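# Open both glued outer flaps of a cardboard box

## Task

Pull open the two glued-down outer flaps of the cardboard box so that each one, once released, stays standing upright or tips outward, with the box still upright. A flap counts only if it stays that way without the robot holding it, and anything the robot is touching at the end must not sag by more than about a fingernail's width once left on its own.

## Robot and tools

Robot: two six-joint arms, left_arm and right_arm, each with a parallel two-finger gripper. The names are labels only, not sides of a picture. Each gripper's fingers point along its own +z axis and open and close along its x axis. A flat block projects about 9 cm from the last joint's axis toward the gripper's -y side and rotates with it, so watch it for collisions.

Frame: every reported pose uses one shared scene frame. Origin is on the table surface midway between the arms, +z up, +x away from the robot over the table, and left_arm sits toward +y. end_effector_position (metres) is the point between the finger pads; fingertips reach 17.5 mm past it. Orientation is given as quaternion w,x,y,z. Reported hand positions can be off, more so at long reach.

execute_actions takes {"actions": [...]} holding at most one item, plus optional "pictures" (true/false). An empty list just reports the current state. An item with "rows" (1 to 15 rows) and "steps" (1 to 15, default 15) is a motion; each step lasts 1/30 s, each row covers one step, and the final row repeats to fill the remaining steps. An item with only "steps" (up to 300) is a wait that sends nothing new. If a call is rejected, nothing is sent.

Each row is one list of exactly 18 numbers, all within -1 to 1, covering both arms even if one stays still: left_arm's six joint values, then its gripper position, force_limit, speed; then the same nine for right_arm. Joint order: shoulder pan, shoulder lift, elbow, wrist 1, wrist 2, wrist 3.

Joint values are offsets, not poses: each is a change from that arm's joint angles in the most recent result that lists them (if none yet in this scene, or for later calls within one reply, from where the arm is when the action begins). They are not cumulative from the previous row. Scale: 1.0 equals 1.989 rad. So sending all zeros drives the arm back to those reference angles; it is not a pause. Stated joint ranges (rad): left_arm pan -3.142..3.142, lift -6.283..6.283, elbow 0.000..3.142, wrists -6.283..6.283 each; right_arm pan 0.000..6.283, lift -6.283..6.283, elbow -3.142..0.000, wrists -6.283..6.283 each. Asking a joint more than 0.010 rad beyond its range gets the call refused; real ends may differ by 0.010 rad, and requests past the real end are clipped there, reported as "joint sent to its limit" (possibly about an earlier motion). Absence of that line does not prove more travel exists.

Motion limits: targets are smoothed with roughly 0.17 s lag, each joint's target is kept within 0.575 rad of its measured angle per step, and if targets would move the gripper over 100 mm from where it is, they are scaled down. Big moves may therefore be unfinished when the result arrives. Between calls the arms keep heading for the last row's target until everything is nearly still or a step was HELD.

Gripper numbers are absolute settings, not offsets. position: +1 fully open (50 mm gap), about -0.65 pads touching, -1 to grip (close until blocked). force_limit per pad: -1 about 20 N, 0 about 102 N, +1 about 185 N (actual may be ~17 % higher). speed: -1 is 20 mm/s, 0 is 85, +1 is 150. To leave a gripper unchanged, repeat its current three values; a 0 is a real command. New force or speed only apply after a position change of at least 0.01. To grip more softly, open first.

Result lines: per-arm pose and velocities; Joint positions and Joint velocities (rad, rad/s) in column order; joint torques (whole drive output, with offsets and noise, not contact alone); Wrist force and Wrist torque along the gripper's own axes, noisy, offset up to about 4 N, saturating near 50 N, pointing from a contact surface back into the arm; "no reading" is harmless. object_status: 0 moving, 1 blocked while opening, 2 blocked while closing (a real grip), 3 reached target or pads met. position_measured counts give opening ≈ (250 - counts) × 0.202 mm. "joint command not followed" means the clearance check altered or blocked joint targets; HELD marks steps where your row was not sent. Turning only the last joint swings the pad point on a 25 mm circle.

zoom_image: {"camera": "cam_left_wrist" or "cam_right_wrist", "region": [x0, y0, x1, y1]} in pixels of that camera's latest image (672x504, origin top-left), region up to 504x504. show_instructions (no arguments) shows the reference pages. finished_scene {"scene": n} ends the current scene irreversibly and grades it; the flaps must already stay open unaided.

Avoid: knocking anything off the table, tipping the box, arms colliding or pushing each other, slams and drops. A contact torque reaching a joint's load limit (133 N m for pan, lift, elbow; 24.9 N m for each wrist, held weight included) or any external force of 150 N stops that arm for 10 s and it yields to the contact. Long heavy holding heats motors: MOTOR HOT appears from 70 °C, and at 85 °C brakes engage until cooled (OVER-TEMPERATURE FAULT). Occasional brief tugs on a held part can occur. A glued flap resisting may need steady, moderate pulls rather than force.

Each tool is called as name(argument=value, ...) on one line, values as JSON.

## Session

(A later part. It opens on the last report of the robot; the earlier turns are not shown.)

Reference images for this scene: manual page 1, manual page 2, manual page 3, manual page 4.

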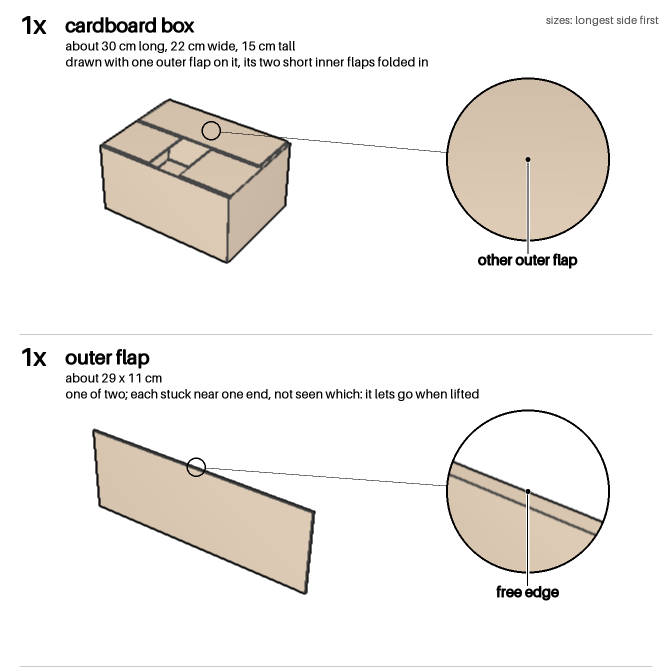

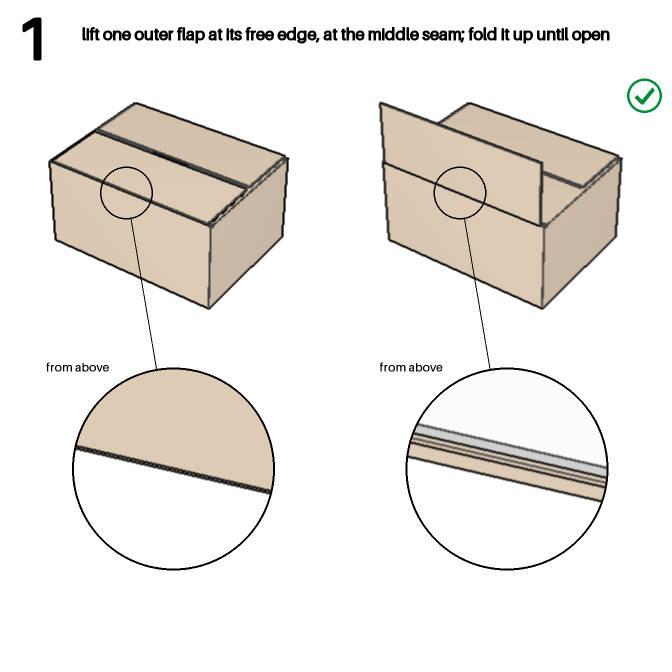

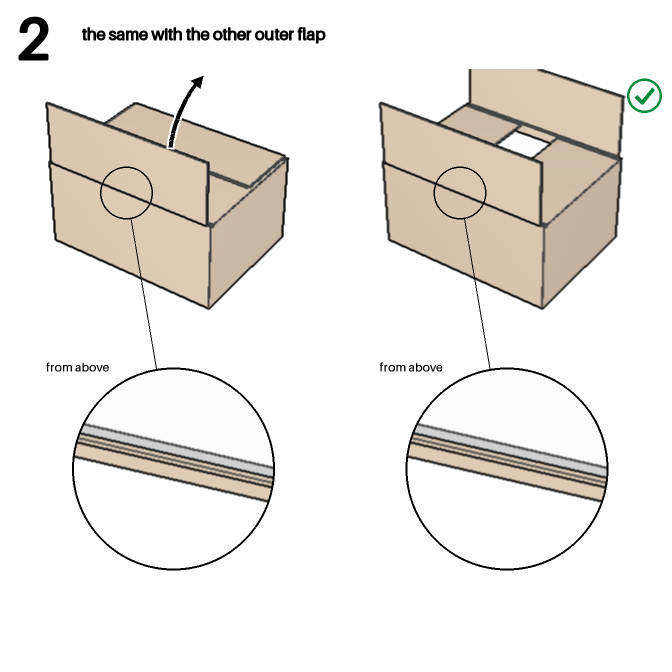

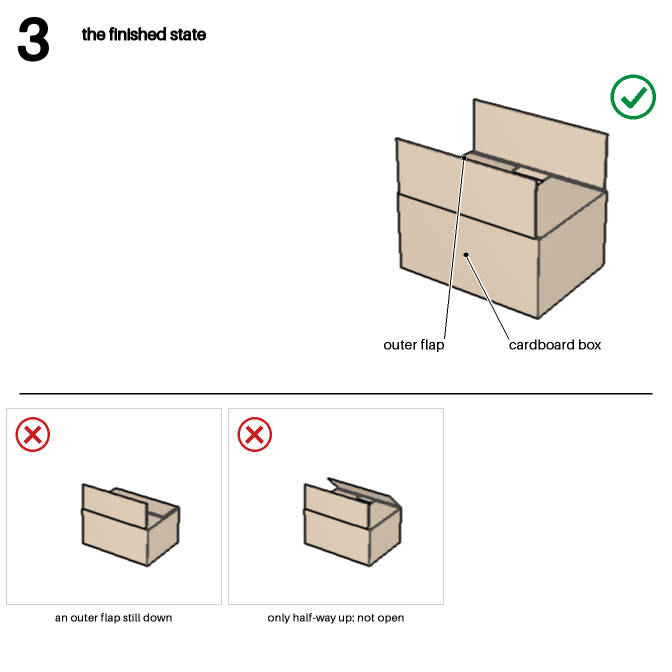

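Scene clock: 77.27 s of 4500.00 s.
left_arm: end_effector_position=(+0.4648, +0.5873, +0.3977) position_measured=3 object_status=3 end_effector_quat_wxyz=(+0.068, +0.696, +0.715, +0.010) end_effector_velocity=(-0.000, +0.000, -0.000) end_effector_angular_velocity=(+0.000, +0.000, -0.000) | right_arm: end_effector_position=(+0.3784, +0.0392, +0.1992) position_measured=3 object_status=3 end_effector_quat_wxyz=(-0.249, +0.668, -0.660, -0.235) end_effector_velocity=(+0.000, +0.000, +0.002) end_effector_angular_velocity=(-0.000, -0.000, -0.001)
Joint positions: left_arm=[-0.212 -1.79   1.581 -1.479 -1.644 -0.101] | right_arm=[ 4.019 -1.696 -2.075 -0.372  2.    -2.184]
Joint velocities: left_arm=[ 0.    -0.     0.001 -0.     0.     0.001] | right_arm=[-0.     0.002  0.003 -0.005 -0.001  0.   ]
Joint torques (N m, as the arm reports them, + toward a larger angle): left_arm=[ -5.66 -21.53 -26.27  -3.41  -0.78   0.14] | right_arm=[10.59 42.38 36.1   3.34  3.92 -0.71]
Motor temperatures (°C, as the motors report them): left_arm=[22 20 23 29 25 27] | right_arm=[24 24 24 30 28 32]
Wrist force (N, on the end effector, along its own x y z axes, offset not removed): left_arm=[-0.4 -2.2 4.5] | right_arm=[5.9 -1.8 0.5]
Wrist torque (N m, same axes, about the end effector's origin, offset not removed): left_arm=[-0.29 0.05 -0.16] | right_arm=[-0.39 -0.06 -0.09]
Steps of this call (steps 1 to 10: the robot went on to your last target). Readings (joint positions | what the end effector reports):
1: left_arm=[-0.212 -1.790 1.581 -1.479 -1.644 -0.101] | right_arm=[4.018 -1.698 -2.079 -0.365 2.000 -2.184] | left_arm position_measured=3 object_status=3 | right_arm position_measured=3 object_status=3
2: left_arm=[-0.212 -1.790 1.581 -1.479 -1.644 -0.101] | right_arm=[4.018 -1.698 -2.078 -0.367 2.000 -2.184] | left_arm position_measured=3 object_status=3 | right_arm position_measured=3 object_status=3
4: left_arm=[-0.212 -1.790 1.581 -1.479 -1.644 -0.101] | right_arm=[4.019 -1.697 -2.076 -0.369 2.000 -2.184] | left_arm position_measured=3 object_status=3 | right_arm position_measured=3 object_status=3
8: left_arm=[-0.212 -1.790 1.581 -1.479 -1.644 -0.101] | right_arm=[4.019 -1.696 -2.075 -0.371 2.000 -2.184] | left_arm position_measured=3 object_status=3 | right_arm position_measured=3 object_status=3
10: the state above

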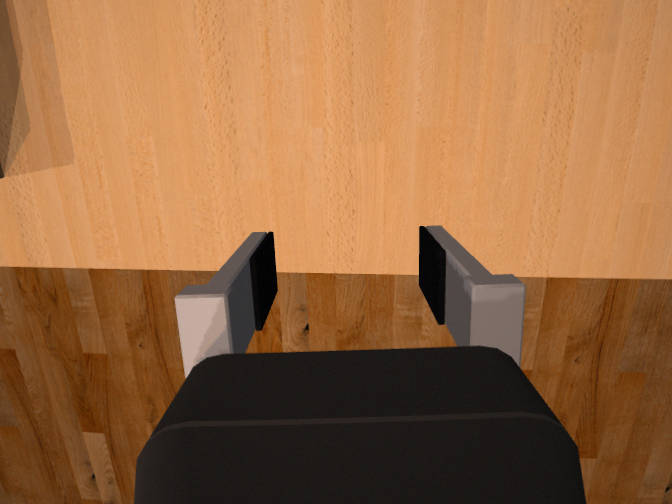

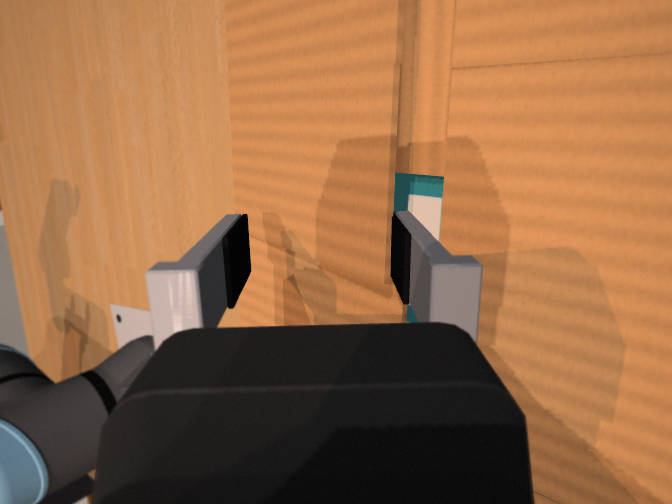

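execute_actions(actions=[{"rows":[[0,0,0,0,0,0,1,0,0,0.0007,0.0007,0.0026,-0.0034,0,0,1,0,0],[0,0,0,0,0,0,1,0,0,0.0014,0.0015,0.0053,-0.0067,0,0,1,0,0],[0,0,0,0,0,0,1,0,0,0.0021,0.0022,0.0079,-0.0101,0,0,1,0,0],[0,0,0,0,0,0,1,0,0,0.0028,0.0029,0.0105,-0.0134,0,0,1,0,0],[0,0,0,0,0,0,1,0,0,0.0035,0.0037,0.0132,-0.0168,0,0,1,0,0],[0,0,0,0,0,0,1,0,0,0.0042,0.0044,0.0158,-0.0202,0,0,1,0,0],[0,0,0,0,0,0,1,0,0,0.0049,0.0051,0.0184,-0.0235,0,0,1,0,0],[0,0,0,0,0,0,1,0,0,0.0056,0.0058,0.021,-0.0269,0,0,1,0,0],[0,0,0,0,0,0,1,0,0,0.0063,0.0066,0.0237,-0.0302,0,0,1,0,0],[0,0,0,0,0,0,1,0,0,0.007,0.0073,0.0263,-0.0336,0,0,1,0,0]]}], pictures=false)

execute_actions(actions=[{"steps":12}])

Scene clock: 88.47 s of 4500.00 s.
left_arm: end_effector_position=(+0.4648, +0.5873, +0.3977) position_measured=3 object_status=3 end_effector_quat_wxyz=(+0.068, +0.696, +0.715, +0.010) end_effector_velocity=(+0.000, -0.000, -0.000) end_effector_angular_velocity=(-0.000, +0.000, -0.000) | right_arm: end_effector_position=(+0.3781, +0.0500, +0.2184) position_measured=3 object_status=3 end_effector_quat_wxyz=(-0.248, +0.672, -0.656, -0.236) end_effector_velocity=(-0.000, +0.014, +0.026) end_effector_angular_velocity=(+0.001, -0.002, +0.015)
Joint positions: left_arm=[-0.212 -1.79   1.581 -1.479 -1.644 -0.101] | right_arm=[ 4.031 -1.683 -2.03  -0.429  2.    -2.184]
Joint velocities: left_arm=[-0.  0.  0.  0. -0.  0.] | right_arm=[ 0.015  0.015  0.059 -0.072 -0.001 -0.001]
Joint torques (N m, as the arm reports them, + toward a larger angle): left_arm=[ -6.07 -21.07 -26.19  -3.41  -0.81   0.13] | right_arm=[11.14 43.44 37.59  3.61  3.26 -0.91]
Motor temperatures (°C, as the motors report them): left_arm=[22 20 23 29 25 27] | right_arm=[24 24 24 30 28 32]
Wrist force (N, on the end effector, along its own x y z axes, offset not removed): left_arm=[-5.6 -3.7 5.4] | right_arm=[7.7 -2.7 1.8]
Wrist torque (N m, same axes, about the end effector's origin, offset not removed): left_arm=[-0.62 0.94 0.35] | right_arm=[-0.26 -0.09 -0.05]
Steps of this call (steps 1 to 15: the robot went on to your last target; steps 16 to 90: nothing new was sent; then 7.70 s passed at rest; steps 91 to 105: all 15 steps of this action). Readings (joint positions | what the end effector reports):
91: left_arm=[-0.212 -1.790 1.581 -1.479 -1.644 -0.101] | right_arm=[4.019 -1.695 -2.075 -0.372 2.000 -2.184] | left_arm position_measured=3 object_status=3 | right_arm position_measured=3 object_status=3
92: left_arm=[-0.212 -1.790 1.581 -1.479 -1.644 -0.101] | right_arm=[4.019 -1.695 -2.074 -0.373 2.000 -2.184] | left_arm position_measured=3 object_status=3 | right_arm position_measured=3 object_status=3
94: left_arm=[-0.212 -1.790 1.581 -1.479 -1.644 -0.101] | right_arm=[4.020 -1.694 -2.071 -0.377 2.000 -2.184] | left_arm position_measured=3 object_status=3 | right_arm position_measured=3 object_status=3
98: left_arm=[-0.212 -1.790 1.581 -1.479 -1.644 -0.101] | right_arm=[4.024 -1.691 -2.057 -0.395 2.000 -2.184] | left_arm position_measured=3 object_status=3 | right_arm position_measured=3 object_status=3
105: the state above

Scene clock: 88.87 s of 4500.00 s.
left_arm: end_effector_position=(+0.4648, +0.5873, +0.3977) position_measured=3 object_status=3 end_effector_quat_wxyz=(+0.068, +0.696, +0.715, +0.010) end_effector_velocity=(+0.000, -0.000, -0.000) end_effector_angular_velocity=(-0.000, +0.000, -0.001) | right_arm: end_effector_position=(+0.3780, +0.0516, +0.2215) position_measured=3 object_status=3 end_effector_quat_wxyz=(-0.248, +0.673, -0.655, -0.236) end_effector_velocity=(+0.000, +0.001, +0.000) end_effector_angular_velocity=(-0.001, +0.000, +0.001)
Joint positions: left_arm=[-0.212 -1.79   1.581 -1.479 -1.644 -0.101] | right_arm=[ 4.033 -1.681 -2.023 -0.438  2.    -2.184]
Joint velocities: left_arm=[-0.001 -0.     0.    -0.    -0.    -0.   ] | right_arm=[ 0.001 -0.     0.003 -0.003 -0.001 -0.   ]
Joint torques (N m, as the arm reports them, + toward a larger angle): left_arm=[ -6.21 -20.66 -26.35  -3.39  -0.76   0.16] | right_arm=[11.44 44.61 39.11  3.38  2.6   0.82]
Motor temperatures (°C, as the motors report them): left_arm=[22 20 23 29 25 27] | right_arm=[24 24 24 30 28 32]
Wrist force (N, on the end effector, along its own x y z axes, offset not removed): left_arm=[1.2 -2.7 5.4] | right_arm=[7.1 -1.3 2.2]
Wrist torque (N m, same axes, about the end effector's origin, offset not removed): left_arm=[-0.37 -0.19 -0.07] | right_arm=[0.11 0.04 0.07]
Steps of this call (steps 1 to 12: the robot went on to your last target). Readings (joint positions | what the end effector reports):
1: left_arm=[-0.212 -1.790 1.581 -1.479 -1.644 -0.101] | right_arm=[4.031 -1.683 -2.028 -0.431 2.000 -2.184] | left_arm position_measured=3 object_status=3 | right_arm position_measured=3 object_status=3
2: left_arm=[-0.212 -1.790 1.581 -1.479 -1.644 -0.101] | right_arm=[4.032 -1.682 -2.027 -0.433 2.000 -2.184] | left_arm position_measured=3 object_status=3 | right_arm position_measured=3 object_status=3
4: left_arm=[-0.212 -1.790 1.581 -1.479 -1.644 -0.101] | right_arm=[4.032 -1.682 -2.025 -0.435 2.000 -2.184] | left_arm position_measured=3 object_status=3 | right_arm position_measured=3 object_status=3
8: left_arm=[-0.212 -1.790 1.581 -1.479 -1.644 -0.101] | right_arm=[4.032 -1.681 -2.024 -0.437 2.000 -2.184] | left_arm position_measured=3 object_status=3 | right_arm position_measured=3 object_status=3
12: the state above

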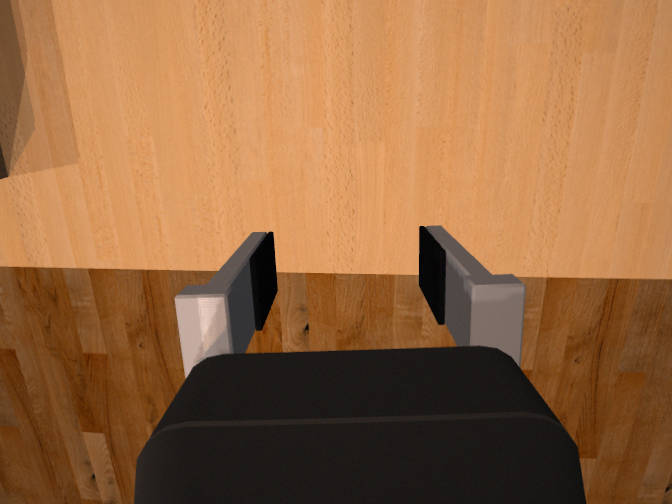

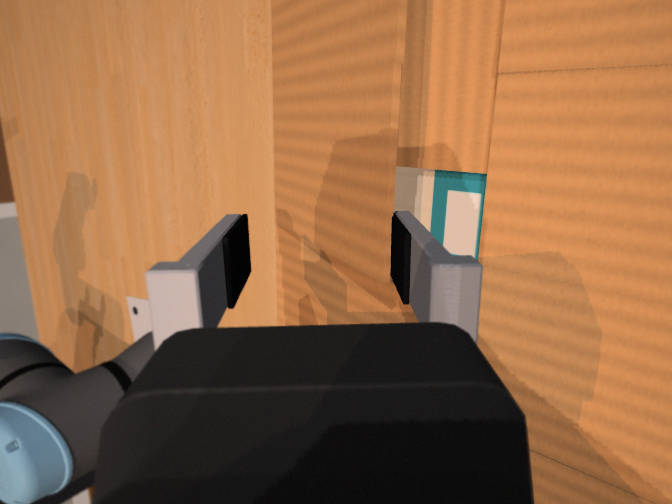

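execute_actions(actions=[{"rows":[[0,0,0,0,0,0,1,0,0,0.0007,0.0005,0.0026,-0.0031,0,0,1,0,0],[0,0,0,0,0,0,1,0,0,0.0015,0.001,0.0052,-0.0062,0,0,1,0,0],[0,0,0,0,0,0,1,0,0,0.0022,0.0015,0.0078,-0.0093,0,0,1,0,0],[0,0,0,0,0,0,1,0,0,0.003,0.002,0.0104,-0.0124,0,0,1,0,0],[0,0,0,0,0,0,1,0,0,0.0037,0.0025,0.013,-0.0155,0,0,1,0,0],[0,0,0,0,0,0,1,0,0,0.0045,0.0029,0.0156,-0.0185,0,0,1,0,0],[0,0,0,0,0,0,1,0,0,0.0052,0.0034,0.0182,-0.0216,0,0,1,0,0],[0,0,0,0,0,0,1,0,0,0.006,0.0039,0.0208,-0.0247,0,0,1,0,0],[0,0,0,0,0,0,1,0,0,0.0067,0.0044,0.0234,-0.0278,0,0,1,0,0],[0,0,0,0,0,0,1,0,0,0.0075,0.0049,0.026,-0.0309,0,0,1,0,0]]}], pictures=false)

execute_actions(actions=[{"steps":15}])

Scene clock: 98.90 s of 4500.00 s.
left_arm: end_effector_position=(+0.4648, +0.5873, +0.3977) position_measured=3 object_status=3 end_effector_quat_wxyz=(+0.068, +0.696, +0.715, +0.010) end_effector_velocity=(-0.001, +0.000, -0.002) end_effector_angular_velocity=(+0.000, +0.003, +0.001) | right_arm: end_effector_position=(+0.3769, +0.0625, +0.2397) position_measured=3 object_status=3 end_effector_quat_wxyz=(-0.246, +0.677, -0.651, -0.238) end_effector_velocity=(-0.002, +0.013, +0.024) end_effector_angular_velocity=(-0.000, -0.001, +0.017)
Joint positions: left_arm=[-0.212 -1.79   1.581 -1.479 -1.644 -0.101] | right_arm=[ 4.045 -1.673 -1.979 -0.491  2.    -2.184]
Joint velocities: left_arm=[ 0.001 -0.     0.003 -0.    -0.    -0.   ] | right_arm=[ 0.016  0.011  0.057 -0.068 -0.    -0.   ]
Joint torques (N m, as the arm reports them, + toward a larger angle): left_arm=[ -6.39 -20.83 -26.1   -3.39  -0.73   0.08] | right_arm=[ 8.61 37.85 31.98  1.54  1.15  0.55]
Motor temperatures (°C, as the motors report them): left_arm=[22 20 23 29 25 27] | right_arm=[24 24 24 30 28 32]
Wrist force (N, on the end effector, along its own x y z axes, offset not removed): left_arm=[-2.1 -1.8 1.0] | right_arm=[-0.6 1.5 0.5]
Wrist torque (N m, same axes, about the end effector's origin, offset not removed): left_arm=[-0.02 0.36 0.19] | right_arm=[0.19 0.05 -0.07]
Steps of this call (steps 1 to 15: the robot went on to your last target; steps 16 to 90: nothing new was sent; then 6.53 s passed at rest; steps 91 to 105: all 15 steps of this action). Readings (joint positions | what the end effector reports):
91: left_arm=[-0.212 -1.790 1.581 -1.479 -1.644 -0.101] | right_arm=[4.033 -1.681 -2.023 -0.438 2.000 -2.184] | left_arm position_measured=3 object_status=3 | right_arm position_measured=3 object_status=3
92: left_arm=[-0.212 -1.790 1.581 -1.479 -1.644 -0.101] | right_arm=[4.033 -1.681 -2.022 -0.439 2.000 -2.184] | left_arm position_measured=3 object_status=3 | right_arm position_measured=3 object_status=3
94: left_arm=[-0.212 -1.790 1.581 -1.479 -1.644 -0.101] | right_arm=[4.034 -1.680 -2.019 -0.443 2.000 -2.184] | left_arm position_measured=3 object_status=3 | right_arm position_measured=3 object_status=3
98: left_arm=[-0.212 -1.790 1.581 -1.479 -1.644 -0.101] | right_arm=[4.038 -1.678 -2.005 -0.459 2.000 -2.184] | left_arm position_measured=3 object_status=3 | right_arm position_measured=3 object_status=3
105: the state above

Scene clock: 99.40 s of 4500.00 s.
left_arm: end_effector_position=(+0.4648, +0.5873, +0.3977) position_measured=3 object_status=3 end_effector_quat_wxyz=(+0.068, +0.696, +0.715, +0.010) end_effector_velocity=(-0.000, -0.000, -0.000) end_effector_angular_velocity=(+0.000, +0.001, -0.001) | right_arm: end_effector_position=(+0.3767, +0.0641, +0.2426) position_measured=3 object_status=3 end_effector_quat_wxyz=(-0.246, +0.678, -0.650, -0.238) end_effector_velocity=(-0.000, +0.000, +0.001) end_effector_angular_velocity=(+0.001, +0.000, +0.001)
Joint positions: left_arm=[-0.212 -1.79   1.581 -1.479 -1.644 -0.101] | right_arm=[ 4.047 -1.672 -1.971 -0.499  2.    -2.184]
Joint velocities: left_arm=[-0.001  0.     0.     0.     0.    -0.   ] | right_arm=[ 0.     0.     0.001 -0.     0.001 -0.   ]
Joint torques (N m, as the arm reports them, + toward a larger angle): left_arm=[ -5.87 -21.19 -25.94  -3.44  -0.82   0.18] | right_arm=[ 9.97 41.15 35.92  2.07  2.41 -1.75]
Motor temperatures (°C, as the motors report them): left_arm=[22 20 23 29 25 27] | right_arm=[24 24 24 30 28 32]
Wrist force (N, on the end effector, along its own x y z axes, offset not removed): left_arm=[0.9 -2.6 4.5] | right_arm=[-1.1 -0.8 -0.2]
Wrist torque (N m, same axes, about the end effector's origin, offset not removed): left_arm=[-0.15 -0.02 -0.11] | right_arm=[0.01 0.35 0.04]
Steps of this call (steps 1 to 15: the robot went on to your last target). Readings (joint positions | what the end effector reports):
1: left_arm=[-0.212 -1.790 1.581 -1.479 -1.644 -0.101] | right_arm=[4.046 -1.673 -1.977 -0.493 2.000 -2.184] | left_arm position_measured=3 object_status=3 | right_arm position_measured=3 object_status=3
2: left_arm=[-0.212 -1.790 1.581 -1.479 -1.644 -0.101] | right_arm=[4.046 -1.672 -1.976 -0.494 2.000 -2.184] | left_arm position_measured=3 object_status=3 | right_arm position_measured=3 object_status=3
4: left_arm=[-0.212 -1.790 1.581 -1.479 -1.644 -0.101] | right_arm=[4.047 -1.672 -1.974 -0.496 2.000 -2.184] | left_arm position_measured=3 object_status=3 | right_arm position_measured=3 object_status=3
8: left_arm=[-0.212 -1.790 1.581 -1.479 -1.644 -0.101] | right_arm=[4.047 -1.672 -1.972 -0.498 2.000 -2.184] | left_arm position_measured=3 object_status=3 | right_arm position_measured=3 object_status=3
15: the state above
All arms were judged still, so your last target was given up. Only a new action makes them travel on or press farther. Fingers that are still opening or closing keep moving.

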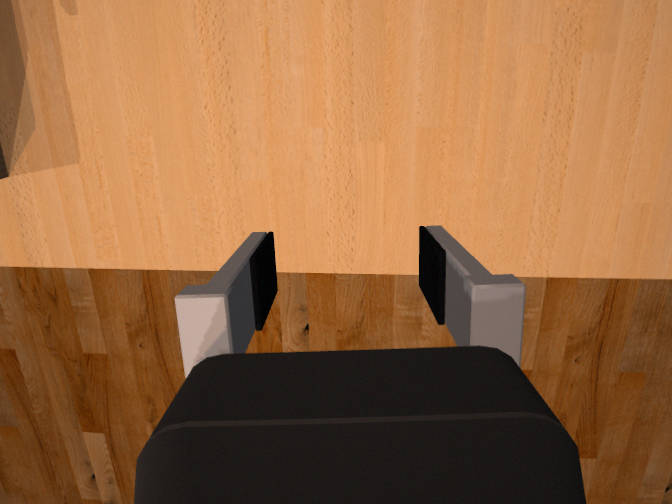

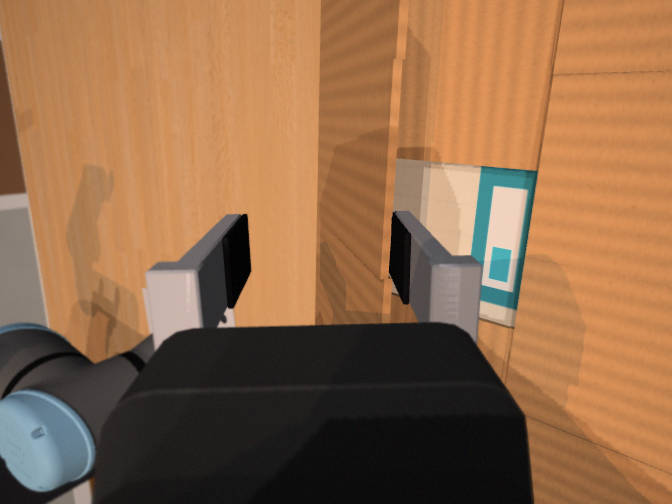

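execute_actions(actions=[{"rows":[[0,0,0,0,0,0,1,0,0,0.0026,-0.003,0.0047,-0.0006,-0.0018,0.0029,1,0,0],[0,0,0,0,0,0,1,0,0,0.0051,-0.0061,0.0094,-0.0013,-0.0036,0.0057,1,0,0],[0,0,0,0,0,0,1,0,0,0.0077,-0.0091,0.014,-0.0019,-0.0054,0.0086,1,0,0],[0,0,0,0,0,0,1,0,0,0.0102,-0.0121,0.0187,-0.0025,-0.0072,0.0114,1,0,0],[0,0,0,0,0,0,1,0,0,0.0128,-0.0152,0.0234,-0.0032,-0.009,0.0143,1,0,0],[0,0,0,0,0,0,1,0,0,0.0153,-0.0182,0.0281,-0.0038,-0.0108,0.0171,1,0,0],[0,0,0,0,0,0,1,0,0,0.0179,-0.0201,0.0344,-0.0071,-0.0127,0.02,1,0,0],[0,0,0,0,0,0,1,0,0,0.0205,-0.022,0.0406,-0.0104,-0.0145,0.023,1,0,0],[0,0,0,0,0,0,1,0,0,0.0231,-0.0239,0.0469,-0.0137,-0.0164,0.0259,1,0,0],[0,0,0,0,0,0,1,0,0,0.0258,-0.0258,0.0531,-0.017,-0.0182,0.0289,1,0,0],[0,0,0,0,0,0,1,0,0,0.0284,-0.0277,0.0594,-0.0203,-0.0201,0.0318,1,0,0],[0,0,0,0,0,0,1,0,0,0.031,-0.0296,0.0656,-0.0236,-0.0219,0.0348,1,0,0],[0,0,0,0,0,0,1,0,0,0.0336,-0.0315,0.0719,-0.0269,-0.0238,0.0377,1,0,0]]}], pictures=false)

execute_actions(actions=[{"steps":15}])

execute_actions(actions=[{"rows":[[0,0,0,0,0,0,1,0,0,0.0036,-0.0049,0.0057,0.0006,-0.0025,0.004,1,0,0],[0,0,0,0,0,0,1,0,0,0.0071,-0.0099,0.0115,0.0013,-0.0051,0.008,1,0,0],[0,0,0,0,0,0,1,0,0,0.0107,-0.0148,0.0172,0.0019,-0.0076,0.012,1,0,0],[0,0,0,0,0,0,1,0,0,0.0143,-0.0198,0.0229,0.0026,-0.0101,0.016,1,0,0],[0,0,0,0,0,0,1,0,0,0.0178,-0.0247,0.0287,0.0032,-0.0127,0.02,1,0,0],[0,0,0,0,0,0,1,0,0,0.0214,-0.0297,0.0344,0.0039,-0.0152,0.024,1,0,0],[0,0,0,0,0,0,1,0,0,0.025,-0.0346,0.0401,0.0045,-0.0177,0.028,1,0,0],[0,0,0,0,0,0,1,0,0,0.0285,-0.0395,0.0459,0.0051,-0.0203,0.032,1,0,0],[0,0,0,0,0,0,1,0,0,0.0321,-0.0445,0.0516,0.0058,-0.0228,0.036,1,0,0],[0,0,0,0,0,0,1,0,0,0.0357,-0.0494,0.0573,0.0064,-0.0253,0.04,1,0,0],[0,0,0,0,0,0,1,0,0,0.0392,-0.0544,0.0631,0.0071,-0.0279,0.044,1,0,0],[0,0,0,0,0,0,1,0,0,0.0428,-0.0593,0.0688,0.0077,-0.0304,0.048,1,0,0]]}], pictures=false)

execute_actions(actions=[{"steps":15}])

Scene clock: 128.97 s of 4500.00 s.
left_arm: end_effector_position=(+0.4648, +0.5873, +0.3977) position_measured=3 object_status=3 end_effector_quat_wxyz=(+0.068, +0.696, +0.715, +0.010) end_effector_velocity=(+0.000, +0.001, +0.001) end_effector_angular_velocity=(+0.000, -0.002, +0.002) | right_arm: end_effector_position=(+0.3822, +0.1068, +0.2600) position_measured=3 object_status=3 end_effector_quat_wxyz=(-0.246, +0.674, -0.655, -0.236) end_effector_velocity=(+0.010, +0.107, +0.067) end_effector_angular_velocity=(+0.000, -0.004, -0.031)
Joint positions: left_arm=[-0.212 -1.79   1.581 -1.479 -1.644 -0.101] | right_arm=[ 4.098 -1.721 -1.868 -0.534  1.965 -2.127]
Joint velocities: left_arm=[ 0.002  0.    -0.002 -0.     0.    -0.   ] | right_arm=[ 0.124 -0.099  0.292 -0.137 -0.089  0.137]
Joint torques (N m, as the arm reports them, + toward a larger angle): left_arm=[ -6.07 -21.22 -25.75  -3.36  -0.81   0.11] | right_arm=[ 7.98 23.61 34.41  2.18 -1.51  2.46]
Motor temperatures (°C, as the motors report them): left_arm=[22 20 23 29 25 27] | right_arm=[24 24 24 30 28 32]
Wrist force (N, on the end effector, along its own x y z axes, offset not removed): left_arm=[0.7 -2.3 2.4] | right_arm=[1.1 3.2 -0.7]
Wrist torque (N m, same axes, about the end effector's origin, offset not removed): left_arm=[-0.32 -0.33 0.12] | right_arm=[0.35 0.05 0.04]
Steps of this call (steps 1 to 90: nothing new was sent; then 26.07 s passed at rest; steps 91 to 105: all 15 steps of this action). Readings (joint positions | what the end effector reports):
91: left_arm=[-0.212 -1.790 1.581 -1.479 -1.644 -0.101] | right_arm=[4.048 -1.671 -1.971 -0.499 2.000 -2.184] | left_arm position_measured=3 object_status=3 | right_arm position_measured=3 object_status=3
92: left_arm=[-0.212 -1.790 1.581 -1.479 -1.644 -0.101] | right_arm=[4.048 -1.672 -1.971 -0.500 2.000 -2.183] | left_arm position_measured=3 object_status=3 | right_arm position_measured=3 object_status=3
94: left_arm=[-0.212 -1.790 1.581 -1.479 -1.644 -0.101] | right_arm=[4.051 -1.676 -1.964 -0.500 1.998 -2.179] | left_arm position_measured=3 object_status=3 | right_arm position_measured=3 object_status=3
98: left_arm=[-0.212 -1.790 1.581 -1.479 -1.644 -0.101] | right_arm=[4.065 -1.692 -1.939 -0.504 1.988 -2.164] | left_arm position_measured=3 object_status=3 | right_arm position_measured=3 object_status=3
105: the state above

Scene clock: 129.47 s of 4500.00 s.
left_arm: end_effector_position=(+0.4648, +0.5873, +0.3977) position_measured=3 object_status=3 end_effector_quat_wxyz=(+0.068, +0.696, +0.715, +0.010) end_effector_velocity=(-0.000, +0.001, -0.000) end_effector_angular_velocity=(+0.000, +0.000, +0.001) | right_arm: end_effector_position=(+0.3833, +0.1206, +0.2688) position_measured=3 object_status=3 end_effector_quat_wxyz=(-0.247, +0.673, -0.657, -0.235) end_effector_velocity=(+0.001, +0.002, +0.000) end_effector_angular_velocity=(-0.003, +0.001, -0.002)
Joint positions: left_arm=[-0.212 -1.79   1.581 -1.479 -1.644 -0.101] | right_arm=[ 4.114 -1.734 -1.829 -0.552  1.953 -2.109]
Joint velocities: left_arm=[ 0.001 -0.     0.001 -0.001 -0.     0.   ] | right_arm=[ 0.002 -0.005  0.007 -0.004 -0.003  0.003]
Joint torques (N m, as the arm reports them, + toward a larger angle): left_arm=[ -6.54 -21.4  -26.26  -3.3   -0.81   0.17] | right_arm=[10.28 22.6  35.93  2.53 -1.09  2.36]
Motor temperatures (°C, as the motors report them): left_arm=[22 20 23 29 25 27] | right_arm=[24 24 24 30 28 32]
Wrist force (N, on the end effector, along its own x y z axes, offset not removed): left_arm=[-0.8 -2.9 6.0] | right_arm=[0.5 -0.7 -0.1]
Wrist torque (N m, same axes, about the end effector's origin, offset not removed): left_arm=[-0.35 0.00 0.10] | right_arm=[-0.02 0.34 0.08]
Steps of this call (steps 1 to 15: the robot went on to your last target). Readings (joint positions | what the end effector reports):
1: left_arm=[-0.212 -1.790 1.581 -1.479 -1.644 -0.101] | right_arm=[4.102 -1.724 -1.859 -0.538 1.962 -2.123] | left_arm position_measured=3 object_status=3 | right_arm position_measured=3 object_status=3
2: left_arm=[-0.212 -1.790 1.581 -1.479 -1.644 -0.101] | right_arm=[4.104 -1.726 -1.852 -0.541 1.960 -2.120] | left_arm position_measured=3 object_status=3 | right_arm position_measured=3 object_status=3
4: left_arm=[-0.212 -1.790 1.581 -1.479 -1.644 -0.101] | right_arm=[4.108 -1.730 -1.842 -0.546 1.957 -2.115] | left_arm position_measured=3 object_status=3 | right_arm position_measured=3 object_status=3
8: left_arm=[-0.212 -1.790 1.581 -1.479 -1.644 -0.101] | right_arm=[4.112 -1.733 -1.833 -0.550 1.955 -2.111] | left_arm position_measured=3 object_status=3 | right_arm position_measured=3 object_status=3
15: the state above

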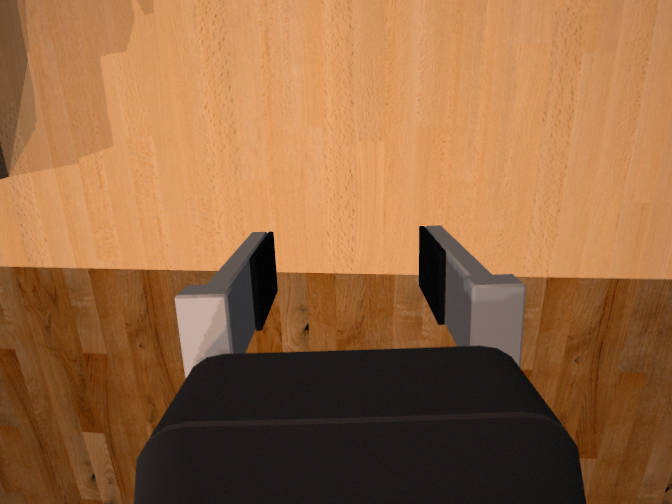

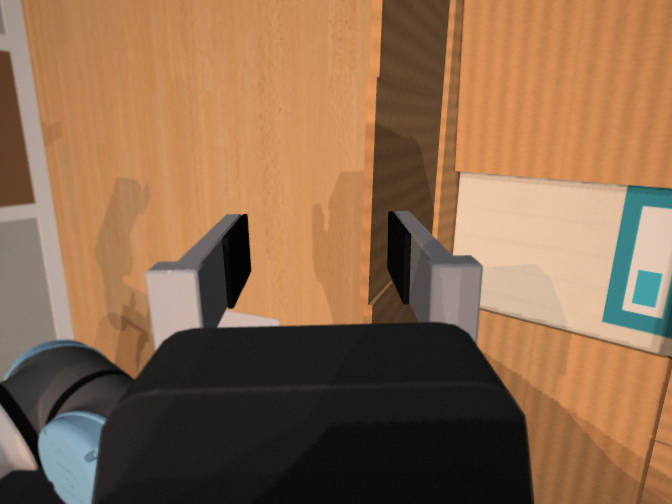

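Scene clock: 129.97 s of 4500.00 s.
left_arm: end_effector_position=(+0.4648, +0.5873, +0.3977) position_measured=3 object_status=3 end_effector_quat_wxyz=(+0.068, +0.696, +0.715, +0.010) end_effector_velocity=(+0.000, +0.001, +0.001) end_effector_angular_velocity=(+0.000, -0.002, +0.001) | right_arm: end_effector_position=(+0.3841, +0.1807, +0.2682) position_measured=3 object_status=3 end_effector_quat_wxyz=(-0.249, +0.667, -0.663, -0.234) end_effector_velocity=(-0.005, +0.122, -0.003) end_effector_angular_velocity=(+0.010, +0.003, -0.034)
Joint positions: left_arm=[-0.212 -1.79   1.581 -1.479 -1.644 -0.101] | right_arm=[ 4.182 -1.828 -1.721 -0.54   1.905 -2.033]
Joint velocities: left_arm=[ 0.002  0.    -0.002 -0.     0.     0.001] | right_arm=[ 0.135 -0.188  0.218  0.026 -0.092  0.15 ]
Joint torques (N m, as the arm reports them, + toward a larger angle): left_arm=[ -6.28 -21.31 -26.17  -3.4   -0.83   0.17] | right_arm=[ 8.11 28.02 33.96  6.3  -1.56  2.27]
Motor temperatures (°C, as the motors report them): left_arm=[22 20 23 29 25 27] | right_arm=[24 24 24 30 28 32]
Wrist force (N, on the end effector, along its own x y z axes, offset not removed): left_arm=[-1.6 -3.6 5.4] | right_arm=[2.1 -0.3 -2.0]
Wrist torque (N m, same axes, about the end effector's origin, offset not removed): left_arm=[-0.52 0.36 0.03] | right_arm=[0.00 0.06 -0.06]
Steps of this call (steps 1 to 15: all 15 steps of this action). Readings (joint positions | what the end effector reports):
1: left_arm=[-0.212 -1.790 1.581 -1.479 -1.644 -0.101] | right_arm=[4.114 -1.734 -1.829 -0.552 1.953 -2.109] | left_arm position_measured=3 object_status=3 | right_arm position_measured=3 object_status=3
2: left_arm=[-0.212 -1.790 1.581 -1.479 -1.644 -0.101] | right_arm=[4.115 -1.735 -1.828 -0.552 1.953 -2.108] | left_arm position_measured=3 object_status=3 | right_arm position_measured=3 object_status=3
4: left_arm=[-0.212 -1.790 1.581 -1.479 -1.644 -0.101] | right_arm=[4.119 -1.741 -1.821 -0.552 1.949 -2.103] | left_arm position_measured=3 object_status=3 | right_arm position_measured=3 object_status=3
8: left_arm=[-0.212 -1.790 1.581 -1.479 -1.644 -0.101] | right_arm=[4.139 -1.768 -1.790 -0.548 1.936 -2.081] | left_arm position_measured=3 object_status=3 | right_arm position_measured=3 object_status=3
15: the state above

Scene clock: 130.47 s of 4500.00 s.
left_arm: end_effector_position=(+0.4648, +0.5873, +0.3977) position_measured=3 object_status=3 end_effector_quat_wxyz=(+0.068, +0.696, +0.715, +0.010) end_effector_velocity=(-0.000, +0.000, -0.000) end_effector_angular_velocity=(+0.000, +0.001, +0.001) | right_arm: end_effector_position=(+0.3833, +0.1962, +0.2677) position_measured=3 object_status=3 end_effector_quat_wxyz=(-0.250, +0.665, -0.664, -0.234) end_effector_velocity=(-0.000, +0.003, +0.001) end_effector_angular_velocity=(+0.001, +0.001, -0.001)
Joint positions: left_arm=[-0.212 -1.79   1.581 -1.479 -1.644 -0.101] | right_arm=[ 4.199 -1.851 -1.693 -0.537  1.893 -2.014]
Joint velocities: left_arm=[ 0.001  0.     0.     0.001  0.    -0.   ] | right_arm=[ 0.002 -0.004  0.006 -0.    -0.001  0.004]
Joint torques (N m, as the arm reports them, + toward a larger angle): left_arm=[ -6.33 -21.19 -26.58  -3.36  -0.76   0.1 ] | right_arm=[10.42 26.65 36.99  6.38 -1.53  2.14]
Motor temperatures (°C, as the motors report them): left_arm=[22 20 23 29 25 27] | right_arm=[24 24 24 30 28 32]
Wrist force (N, on the end effector, along its own x y z axes, offset not removed): left_arm=[-3.0 1.1 5.4] | right_arm=[-1.9 0.8 -2.0]
Wrist torque (N m, same axes, about the end effector's origin, offset not removed): left_arm=[0.25 0.51 -0.07] | right_arm=[0.23 0.81 -0.01]
Steps of this call (steps 1 to 15: the robot went on to your last target). Readings (joint positions | what the end effector reports):
1: left_arm=[-0.212 -1.790 1.581 -1.479 -1.644 -0.101] | right_arm=[4.186 -1.833 -1.714 -0.539 1.902 -2.029] | left_arm position_measured=3 object_status=3 | right_arm position_measured=3 object_status=3
2: left_arm=[-0.212 -1.790 1.581 -1.479 -1.644 -0.101] | right_arm=[4.189 -1.837 -1.709 -0.539 1.900 -2.025] | left_arm position_measured=3 object_status=3 | right_arm position_measured=3 object_status=3
4: left_arm=[-0.212 -1.790 1.581 -1.479 -1.644 -0.101] | right_arm=[4.193 -1.843 -1.703 -0.538 1.897 -2.020] | left_arm position_measured=3 object_status=3 | right_arm position_measured=3 object_status=3
8: left_arm=[-0.212 -1.790 1.581 -1.479 -1.644 -0.101] | right_arm=[4.197 -1.849 -1.696 -0.537 1.894 -2.016] | left_arm position_measured=3 object_status=3 | right_arm position_measured=3 object_status=3
15: the state above

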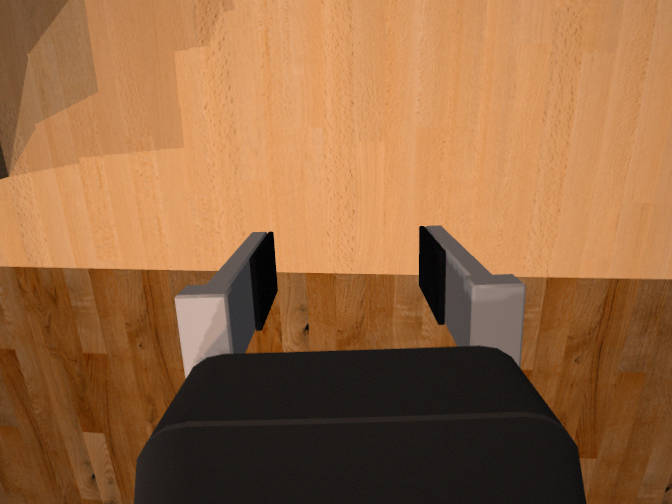

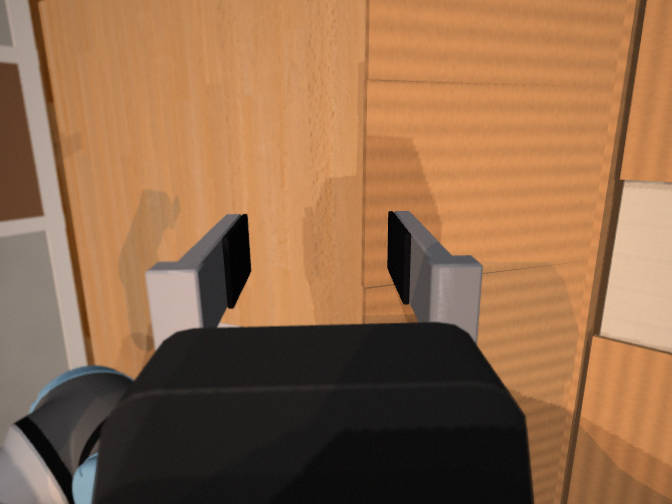

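execute_actions(actions=[{"rows":[[0,0,0,0,0,0,1,0,0,0,0.02,0.03,-0.05,0,0,1,0,0],[0,0,0,0,0,0,1,0,0,0,0.02,0.03,-0.05,0,0,1,0,0],[0,0,0,0,0,0,1,0,0,0,0.02,0.03,-0.05,0,0,1,0,0],[0,0,0,0,0,0,1,0,0,0,0.04,0.07,-0.11,0,0,1,0,0],[0,0,0,0,0,0,1,0,0,0,0.04,0.07,-0.11,0,0,1,0,0],[0,0,0,0,0,0,1,0,0,0,0.05,0.1,-0.15,0,0,1,0,0]]}], pictures=false)

execute_actions(actions=[{"steps":15}], pictures=false)

execute_actions(actions=[{"rows":[[0,0,0,0,0,0,1,0,0,0.0531,-0.0847,0.1407,-0.6185,-0.2623,0.0253,1,0,0]]}], pictures=false)

execute_actions(actions=[{"steps":35}], pictures=false)

Scene clock: 147.50 s of 4500.00 s.
left_arm: end_effector_position=(+0.4648, +0.5873, +0.3977) position_measured=3 object_status=3 end_effector_quat_wxyz=(+0.068, +0.696, +0.715, +0.010) end_effector_velocity=(+0.000, -0.001, +0.000) end_effector_angular_velocity=(-0.000, +0.000, -0.002) | right_arm: end_effector_position=(+0.3782, +0.1878, +0.3809) position_measured=3 object_status=3 end_effector_quat_wxyz=(-0.251, +0.665, -0.664, -0.234) end_effector_velocity=(-0.008, -0.013, +0.071) end_effector_angular_velocity=(-0.010, +0.006, +0.002)
Joint positions: left_arm=[-0.212 -1.79   1.581 -1.479 -1.644 -0.101] | right_arm=[ 4.199 -1.759 -1.511 -0.81   1.893 -2.014]
Joint velocities: left_arm=[-0.002 -0.    -0.     0.    -0.    -0.   ] | right_arm=[-0.     0.053  0.127 -0.192  0.001 -0.002]
Joint torques (N m, as the arm reports them, + toward a larger angle): left_arm=[ -6.42 -21.42 -26.38  -3.3   -0.72   0.19] | right_arm=[-10.47  44.13  32.4    1.91   3.06  -2.1 ]
Motor temperatures (°C, as the motors report them): left_arm=[22 20 23 29 25 27] | right_arm=[24 24 24 30 28 32]
Wrist force (N, on the end effector, along its own x y z axes, offset not removed): left_arm=[-0.7 -0.1 0.0] | right_arm=[2.8 -0.6 0.2]
Wrist torque (N m, same axes, about the end effector's origin, offset not removed): left_arm=[-0.08 0.14 0.21] | right_arm=[0.01 -0.44 -0.17]
Steps of this call (steps 1 to 15: the robot went on to your last target; steps 16 to 90: nothing new was sent; then 13.53 s passed at rest; steps 91 to 105: all 15 steps of this action). Readings (joint positions | what the end effector reports):
91: left_arm=[-0.212 -1.790 1.581 -1.479 -1.644 -0.101] | right_arm=[4.199 -1.852 -1.692 -0.537 1.893 -2.014] | left_arm position_measured=3 object_status=3 | right_arm position_measured=3 object_status=3
92: left_arm=[-0.212 -1.790 1.581 -1.479 -1.644 -0.101] | right_arm=[4.199 -1.850 -1.690 -0.540 1.893 -2.014] | left_arm position_measured=3 object_status=3 | right_arm position_measured=3 object_status=3
94: left_arm=[-0.212 -1.790 1.581 -1.479 -1.644 -0.101] | right_arm=[4.199 -1.836 -1.670 -0.570 1.893 -2.014] | left_arm position_measured=3 object_status=3 | right_arm position_measured=3 object_status=3
98: left_arm=[-0.212 -1.790 1.581 -1.479 -1.644 -0.101] | right_arm=[4.199 -1.795 -1.595 -0.683 1.893 -2.014] | left_arm position_measured=3 object_status=3 | right_arm position_measured=3 object_status=3
105: the state above

Scene clock: 148.00 s of 4500.00 s.
left_arm: end_effector_position=(+0.4648, +0.5873, +0.3977) position_measured=3 object_status=3 end_effector_quat_wxyz=(+0.068, +0.696, +0.715, +0.010) end_effector_velocity=(-0.000, +0.001, -0.000) end_effector_angular_velocity=(-0.000, +0.000, +0.001) | right_arm: end_effector_position=(+0.3772, +0.1861, +0.3900) position_measured=3 object_status=3 end_effector_quat_wxyz=(-0.250, +0.665, -0.664, -0.234) end_effector_velocity=(-0.000, -0.000, -0.000) end_effector_angular_velocity=(-0.003, +0.001, +0.000)
Joint positions: left_arm=[-0.212 -1.79   1.581 -1.479 -1.644 -0.101] | right_arm=[ 4.199 -1.752 -1.495 -0.835  1.893 -2.014]
Joint velocities: left_arm=[ 0.002  0.     0.     0.    -0.     0.001] | right_arm=[ 0.    -0.     0.002 -0.004 -0.001 -0.   ]
Joint torques (N m, as the arm reports them, + toward a larger angle): left_arm=[ -6.53 -21.47 -26.49  -3.42  -0.67   0.08] | right_arm=[-10.03  46.43  36.58   1.94   2.91  -2.14]
Motor temperatures (°C, as the motors report them): left_arm=[22 20 23 29 25 27] | right_arm=[24 24 24 30 28 32]
Wrist force (N, on the end effector, along its own x y z axes, offset not removed): left_arm=[-3.1 -0.2 5.4] | right_arm=[1.2 -1.8 -0.7]
Wrist torque (N m, same axes, about the end effector's origin, offset not removed): left_arm=[0.11 0.58 0.18] | right_arm=[-0.24 -0.13 -0.17]
Steps of this call (steps 1 to 15: the robot went on to your last target). Readings (joint positions | what the end effector reports):
1: left_arm=[-0.212 -1.790 1.581 -1.479 -1.644 -0.101] | right_arm=[4.199 -1.757 -1.507 -0.816 1.893 -2.014] | left_arm position_measured=3 object_status=3 | right_arm position_measured=3 object_status=3
2: left_arm=[-0.212 -1.790 1.581 -1.479 -1.644 -0.101] | right_arm=[4.199 -1.756 -1.504 -0.821 1.893 -2.014] | left_arm position_measured=3 object_status=3 | right_arm position_measured=3 object_status=3
4: left_arm=[-0.212 -1.790 1.581 -1.479 -1.644 -0.101] | right_arm=[4.199 -1.754 -1.500 -0.827 1.893 -2.014] | left_arm position_measured=3 object_status=3 | right_arm position_measured=3 object_status=3
8: left_arm=[-0.212 -1.790 1.581 -1.479 -1.644 -0.101] | right_arm=[4.199 -1.753 -1.496 -0.832 1.893 -2.014] | left_arm position_measured=3 object_status=3 | right_arm position_measured=3 object_status=3
15: the state above

Scene clock: 148.50 s of 4500.00 s.
left_arm: end_effector_position=(+0.4648, +0.5873, +0.3977) position_measured=3 object_status=3 end_effector_quat_wxyz=(+0.068, +0.696, +0.715, +0.010) end_effector_velocity=(-0.000, +0.000, -0.000) end_effector_angular_velocity=(+0.000, +0.000, -0.001) | right_arm: end_effector_position=(+0.3972, +0.1056, +0.2926) position_measured=3 object_status=3 end_effector_quat_wxyz=(-0.019, +0.686, -0.725, +0.059) end_effector_velocity=(-0.122, -0.392, -0.144) end_effector_angular_velocity=(-1.615, +0.428, +0.024)
Joint positions: left_arm=[-0.212 -1.79   1.581 -1.479 -1.644 -0.101] | right_arm=[ 4.295 -1.904 -1.245 -1.569  1.447 -1.968]
Joint velocities: left_arm=[ 0.     0.     0.    -0.     0.     0.001] | right_arm=[ 0.039 -0.069  0.13  -1.704 -0.32   0.018]
Joint torques (N m, as the arm reports them, + toward a larger angle): left_arm=[ -6.25 -21.57 -26.32  -3.38  -0.73   0.12] | right_arm=[11.24 31.76 37.13 -2.76 -2.76  2.14]
Motor temperatures (°C, as the motors report them): left_arm=[22 20 23 29 25 27] | right_arm=[24 24 24 30 28 32]
Wrist force (N, on the end effector, along its own x y z axes, offset not removed): left_arm=[1.4 1.3 2.6] | right_arm=[-2.4 0.9 2.9]
Wrist torque (N m, same axes, about the end effector's origin, offset not removed): left_arm=[0.29 -0.30 -0.02] | right_arm=[0.44 0.49 -0.06]
Steps of this call (steps 1 to 15: all 15 steps of this action). Readings (joint positions | what the end effector reports):
1: left_arm=[-0.212 -1.790 1.581 -1.479 -1.644 -0.101] | right_arm=[4.199 -1.752 -1.494 -0.835 1.893 -2.014] | left_arm position_measured=3 object_status=3 | right_arm position_measured=3 object_status=3
2: left_arm=[-0.212 -1.790 1.581 -1.479 -1.644 -0.101] | right_arm=[4.202 -1.755 -1.491 -0.838 1.890 -2.011] | left_arm position_measured=3 object_status=3 | right_arm position_measured=3 object_status=3
4: left_arm=[-0.212 -1.790 1.581 -1.479 -1.644 -0.101] | right_arm=[4.233 -1.796 -1.443 -0.886 1.843 -1.995] | left_arm position_measured=3 object_status=3 | right_arm position_measured=3 object_status=3
8: left_arm=[-0.212 -1.790 1.581 -1.479 -1.644 -0.101] | right_arm=[4.276 -1.871 -1.308 -1.129 1.612 -1.976] | left_arm position_measured=3 object_status=3 | right_arm position_measured=3 object_status=3
15: the state above

Scene clock: 149.67 s of 4500.00 s.
left_arm: end_effector_position=(+0.4648, +0.5873, +0.3977) position_measured=3 object_status=3 end_effector_quat_wxyz=(+0.068, +0.696, +0.715, +0.010) end_effector_velocity=(-0.000, +0.000, -0.000) end_effector_angular_velocity=(-0.000, -0.000, -0.000) | right_arm: end_effector_position=(+0.3562, -0.0143, +0.2811) position_measured=3 object_status=3 end_effector_quat_wxyz=(+0.189, +0.683, -0.683, +0.176) end_effector_velocity=(-0.001, -0.001, -0.001) end_effector_angular_velocity=(-0.003, +0.001, -0.001)
Joint positions: left_arm=[-0.212 -1.79   1.581 -1.479 -1.644 -0.101] | right_arm=[ 4.304 -1.92  -1.215 -2.065  1.372 -1.964]
Joint velocities: left_arm=[ 0.001 -0.     0.    -0.    -0.     0.001] | right_arm=[ 0.     0.    -0.003 -0.001  0.     0.001]
Joint torques (N m, as the arm reports them, + toward a larger angle): left_arm=[ -6.67 -21.27 -26.03  -3.36  -0.65   0.09] | right_arm=[ 8.35 29.53 35.43 -0.55 -2.62  2.26]
Motor temperatures (°C, as the motors report them): left_arm=[22 20 23 29 25 27] | right_arm=[24 24 24 30 28 32]
Wrist force (N, on the end effector, along its own x y z axes, offset not removed): left_arm=[-5.3 -0.5 5.0] | right_arm=[1.2 0.4 -1.5]
Wrist torque (N m, same axes, about the end effector's origin, offset not removed): left_arm=[-0.01 0.89 0.25] | right_arm=[0.00 -0.25 -0.08]
Steps of this call (steps 1 to 35: the robot went on to your last target). Readings (joint positions | what the end effector reports):
1: left_arm=[-0.212 -1.790 1.581 -1.479 -1.644 -0.101] | right_arm=[4.296 -1.907 -1.241 -1.627 1.437 -1.967] | left_arm position_measured=3 object_status=3 | right_arm position_measured=3 object_status=3
2: left_arm=[-0.212 -1.790 1.581 -1.479 -1.644 -0.101] | right_arm=[4.298 -1.909 -1.237 -1.684 1.427 -1.967] | left_arm position_measured=3 object_status=3 | right_arm position_measured=3 object_status=3
4: left_arm=[-0.212 -1.790 1.581 -1.479 -1.644 -0.101] | right_arm=[4.300 -1.912 -1.230 -1.798 1.409 -1.966] | left_arm position_measured=3 object_status=3 | right_arm position_measured=3 object_status=3
8: left_arm=[-0.212 -1.790 1.581 -1.479 -1.644 -0.101] | right_arm=[4.303 -1.918 -1.220 -1.967 1.385 -1.964] | left_arm position_measured=3 object_status=3 | right_arm position_measured=3 object_status=3
35: the state above


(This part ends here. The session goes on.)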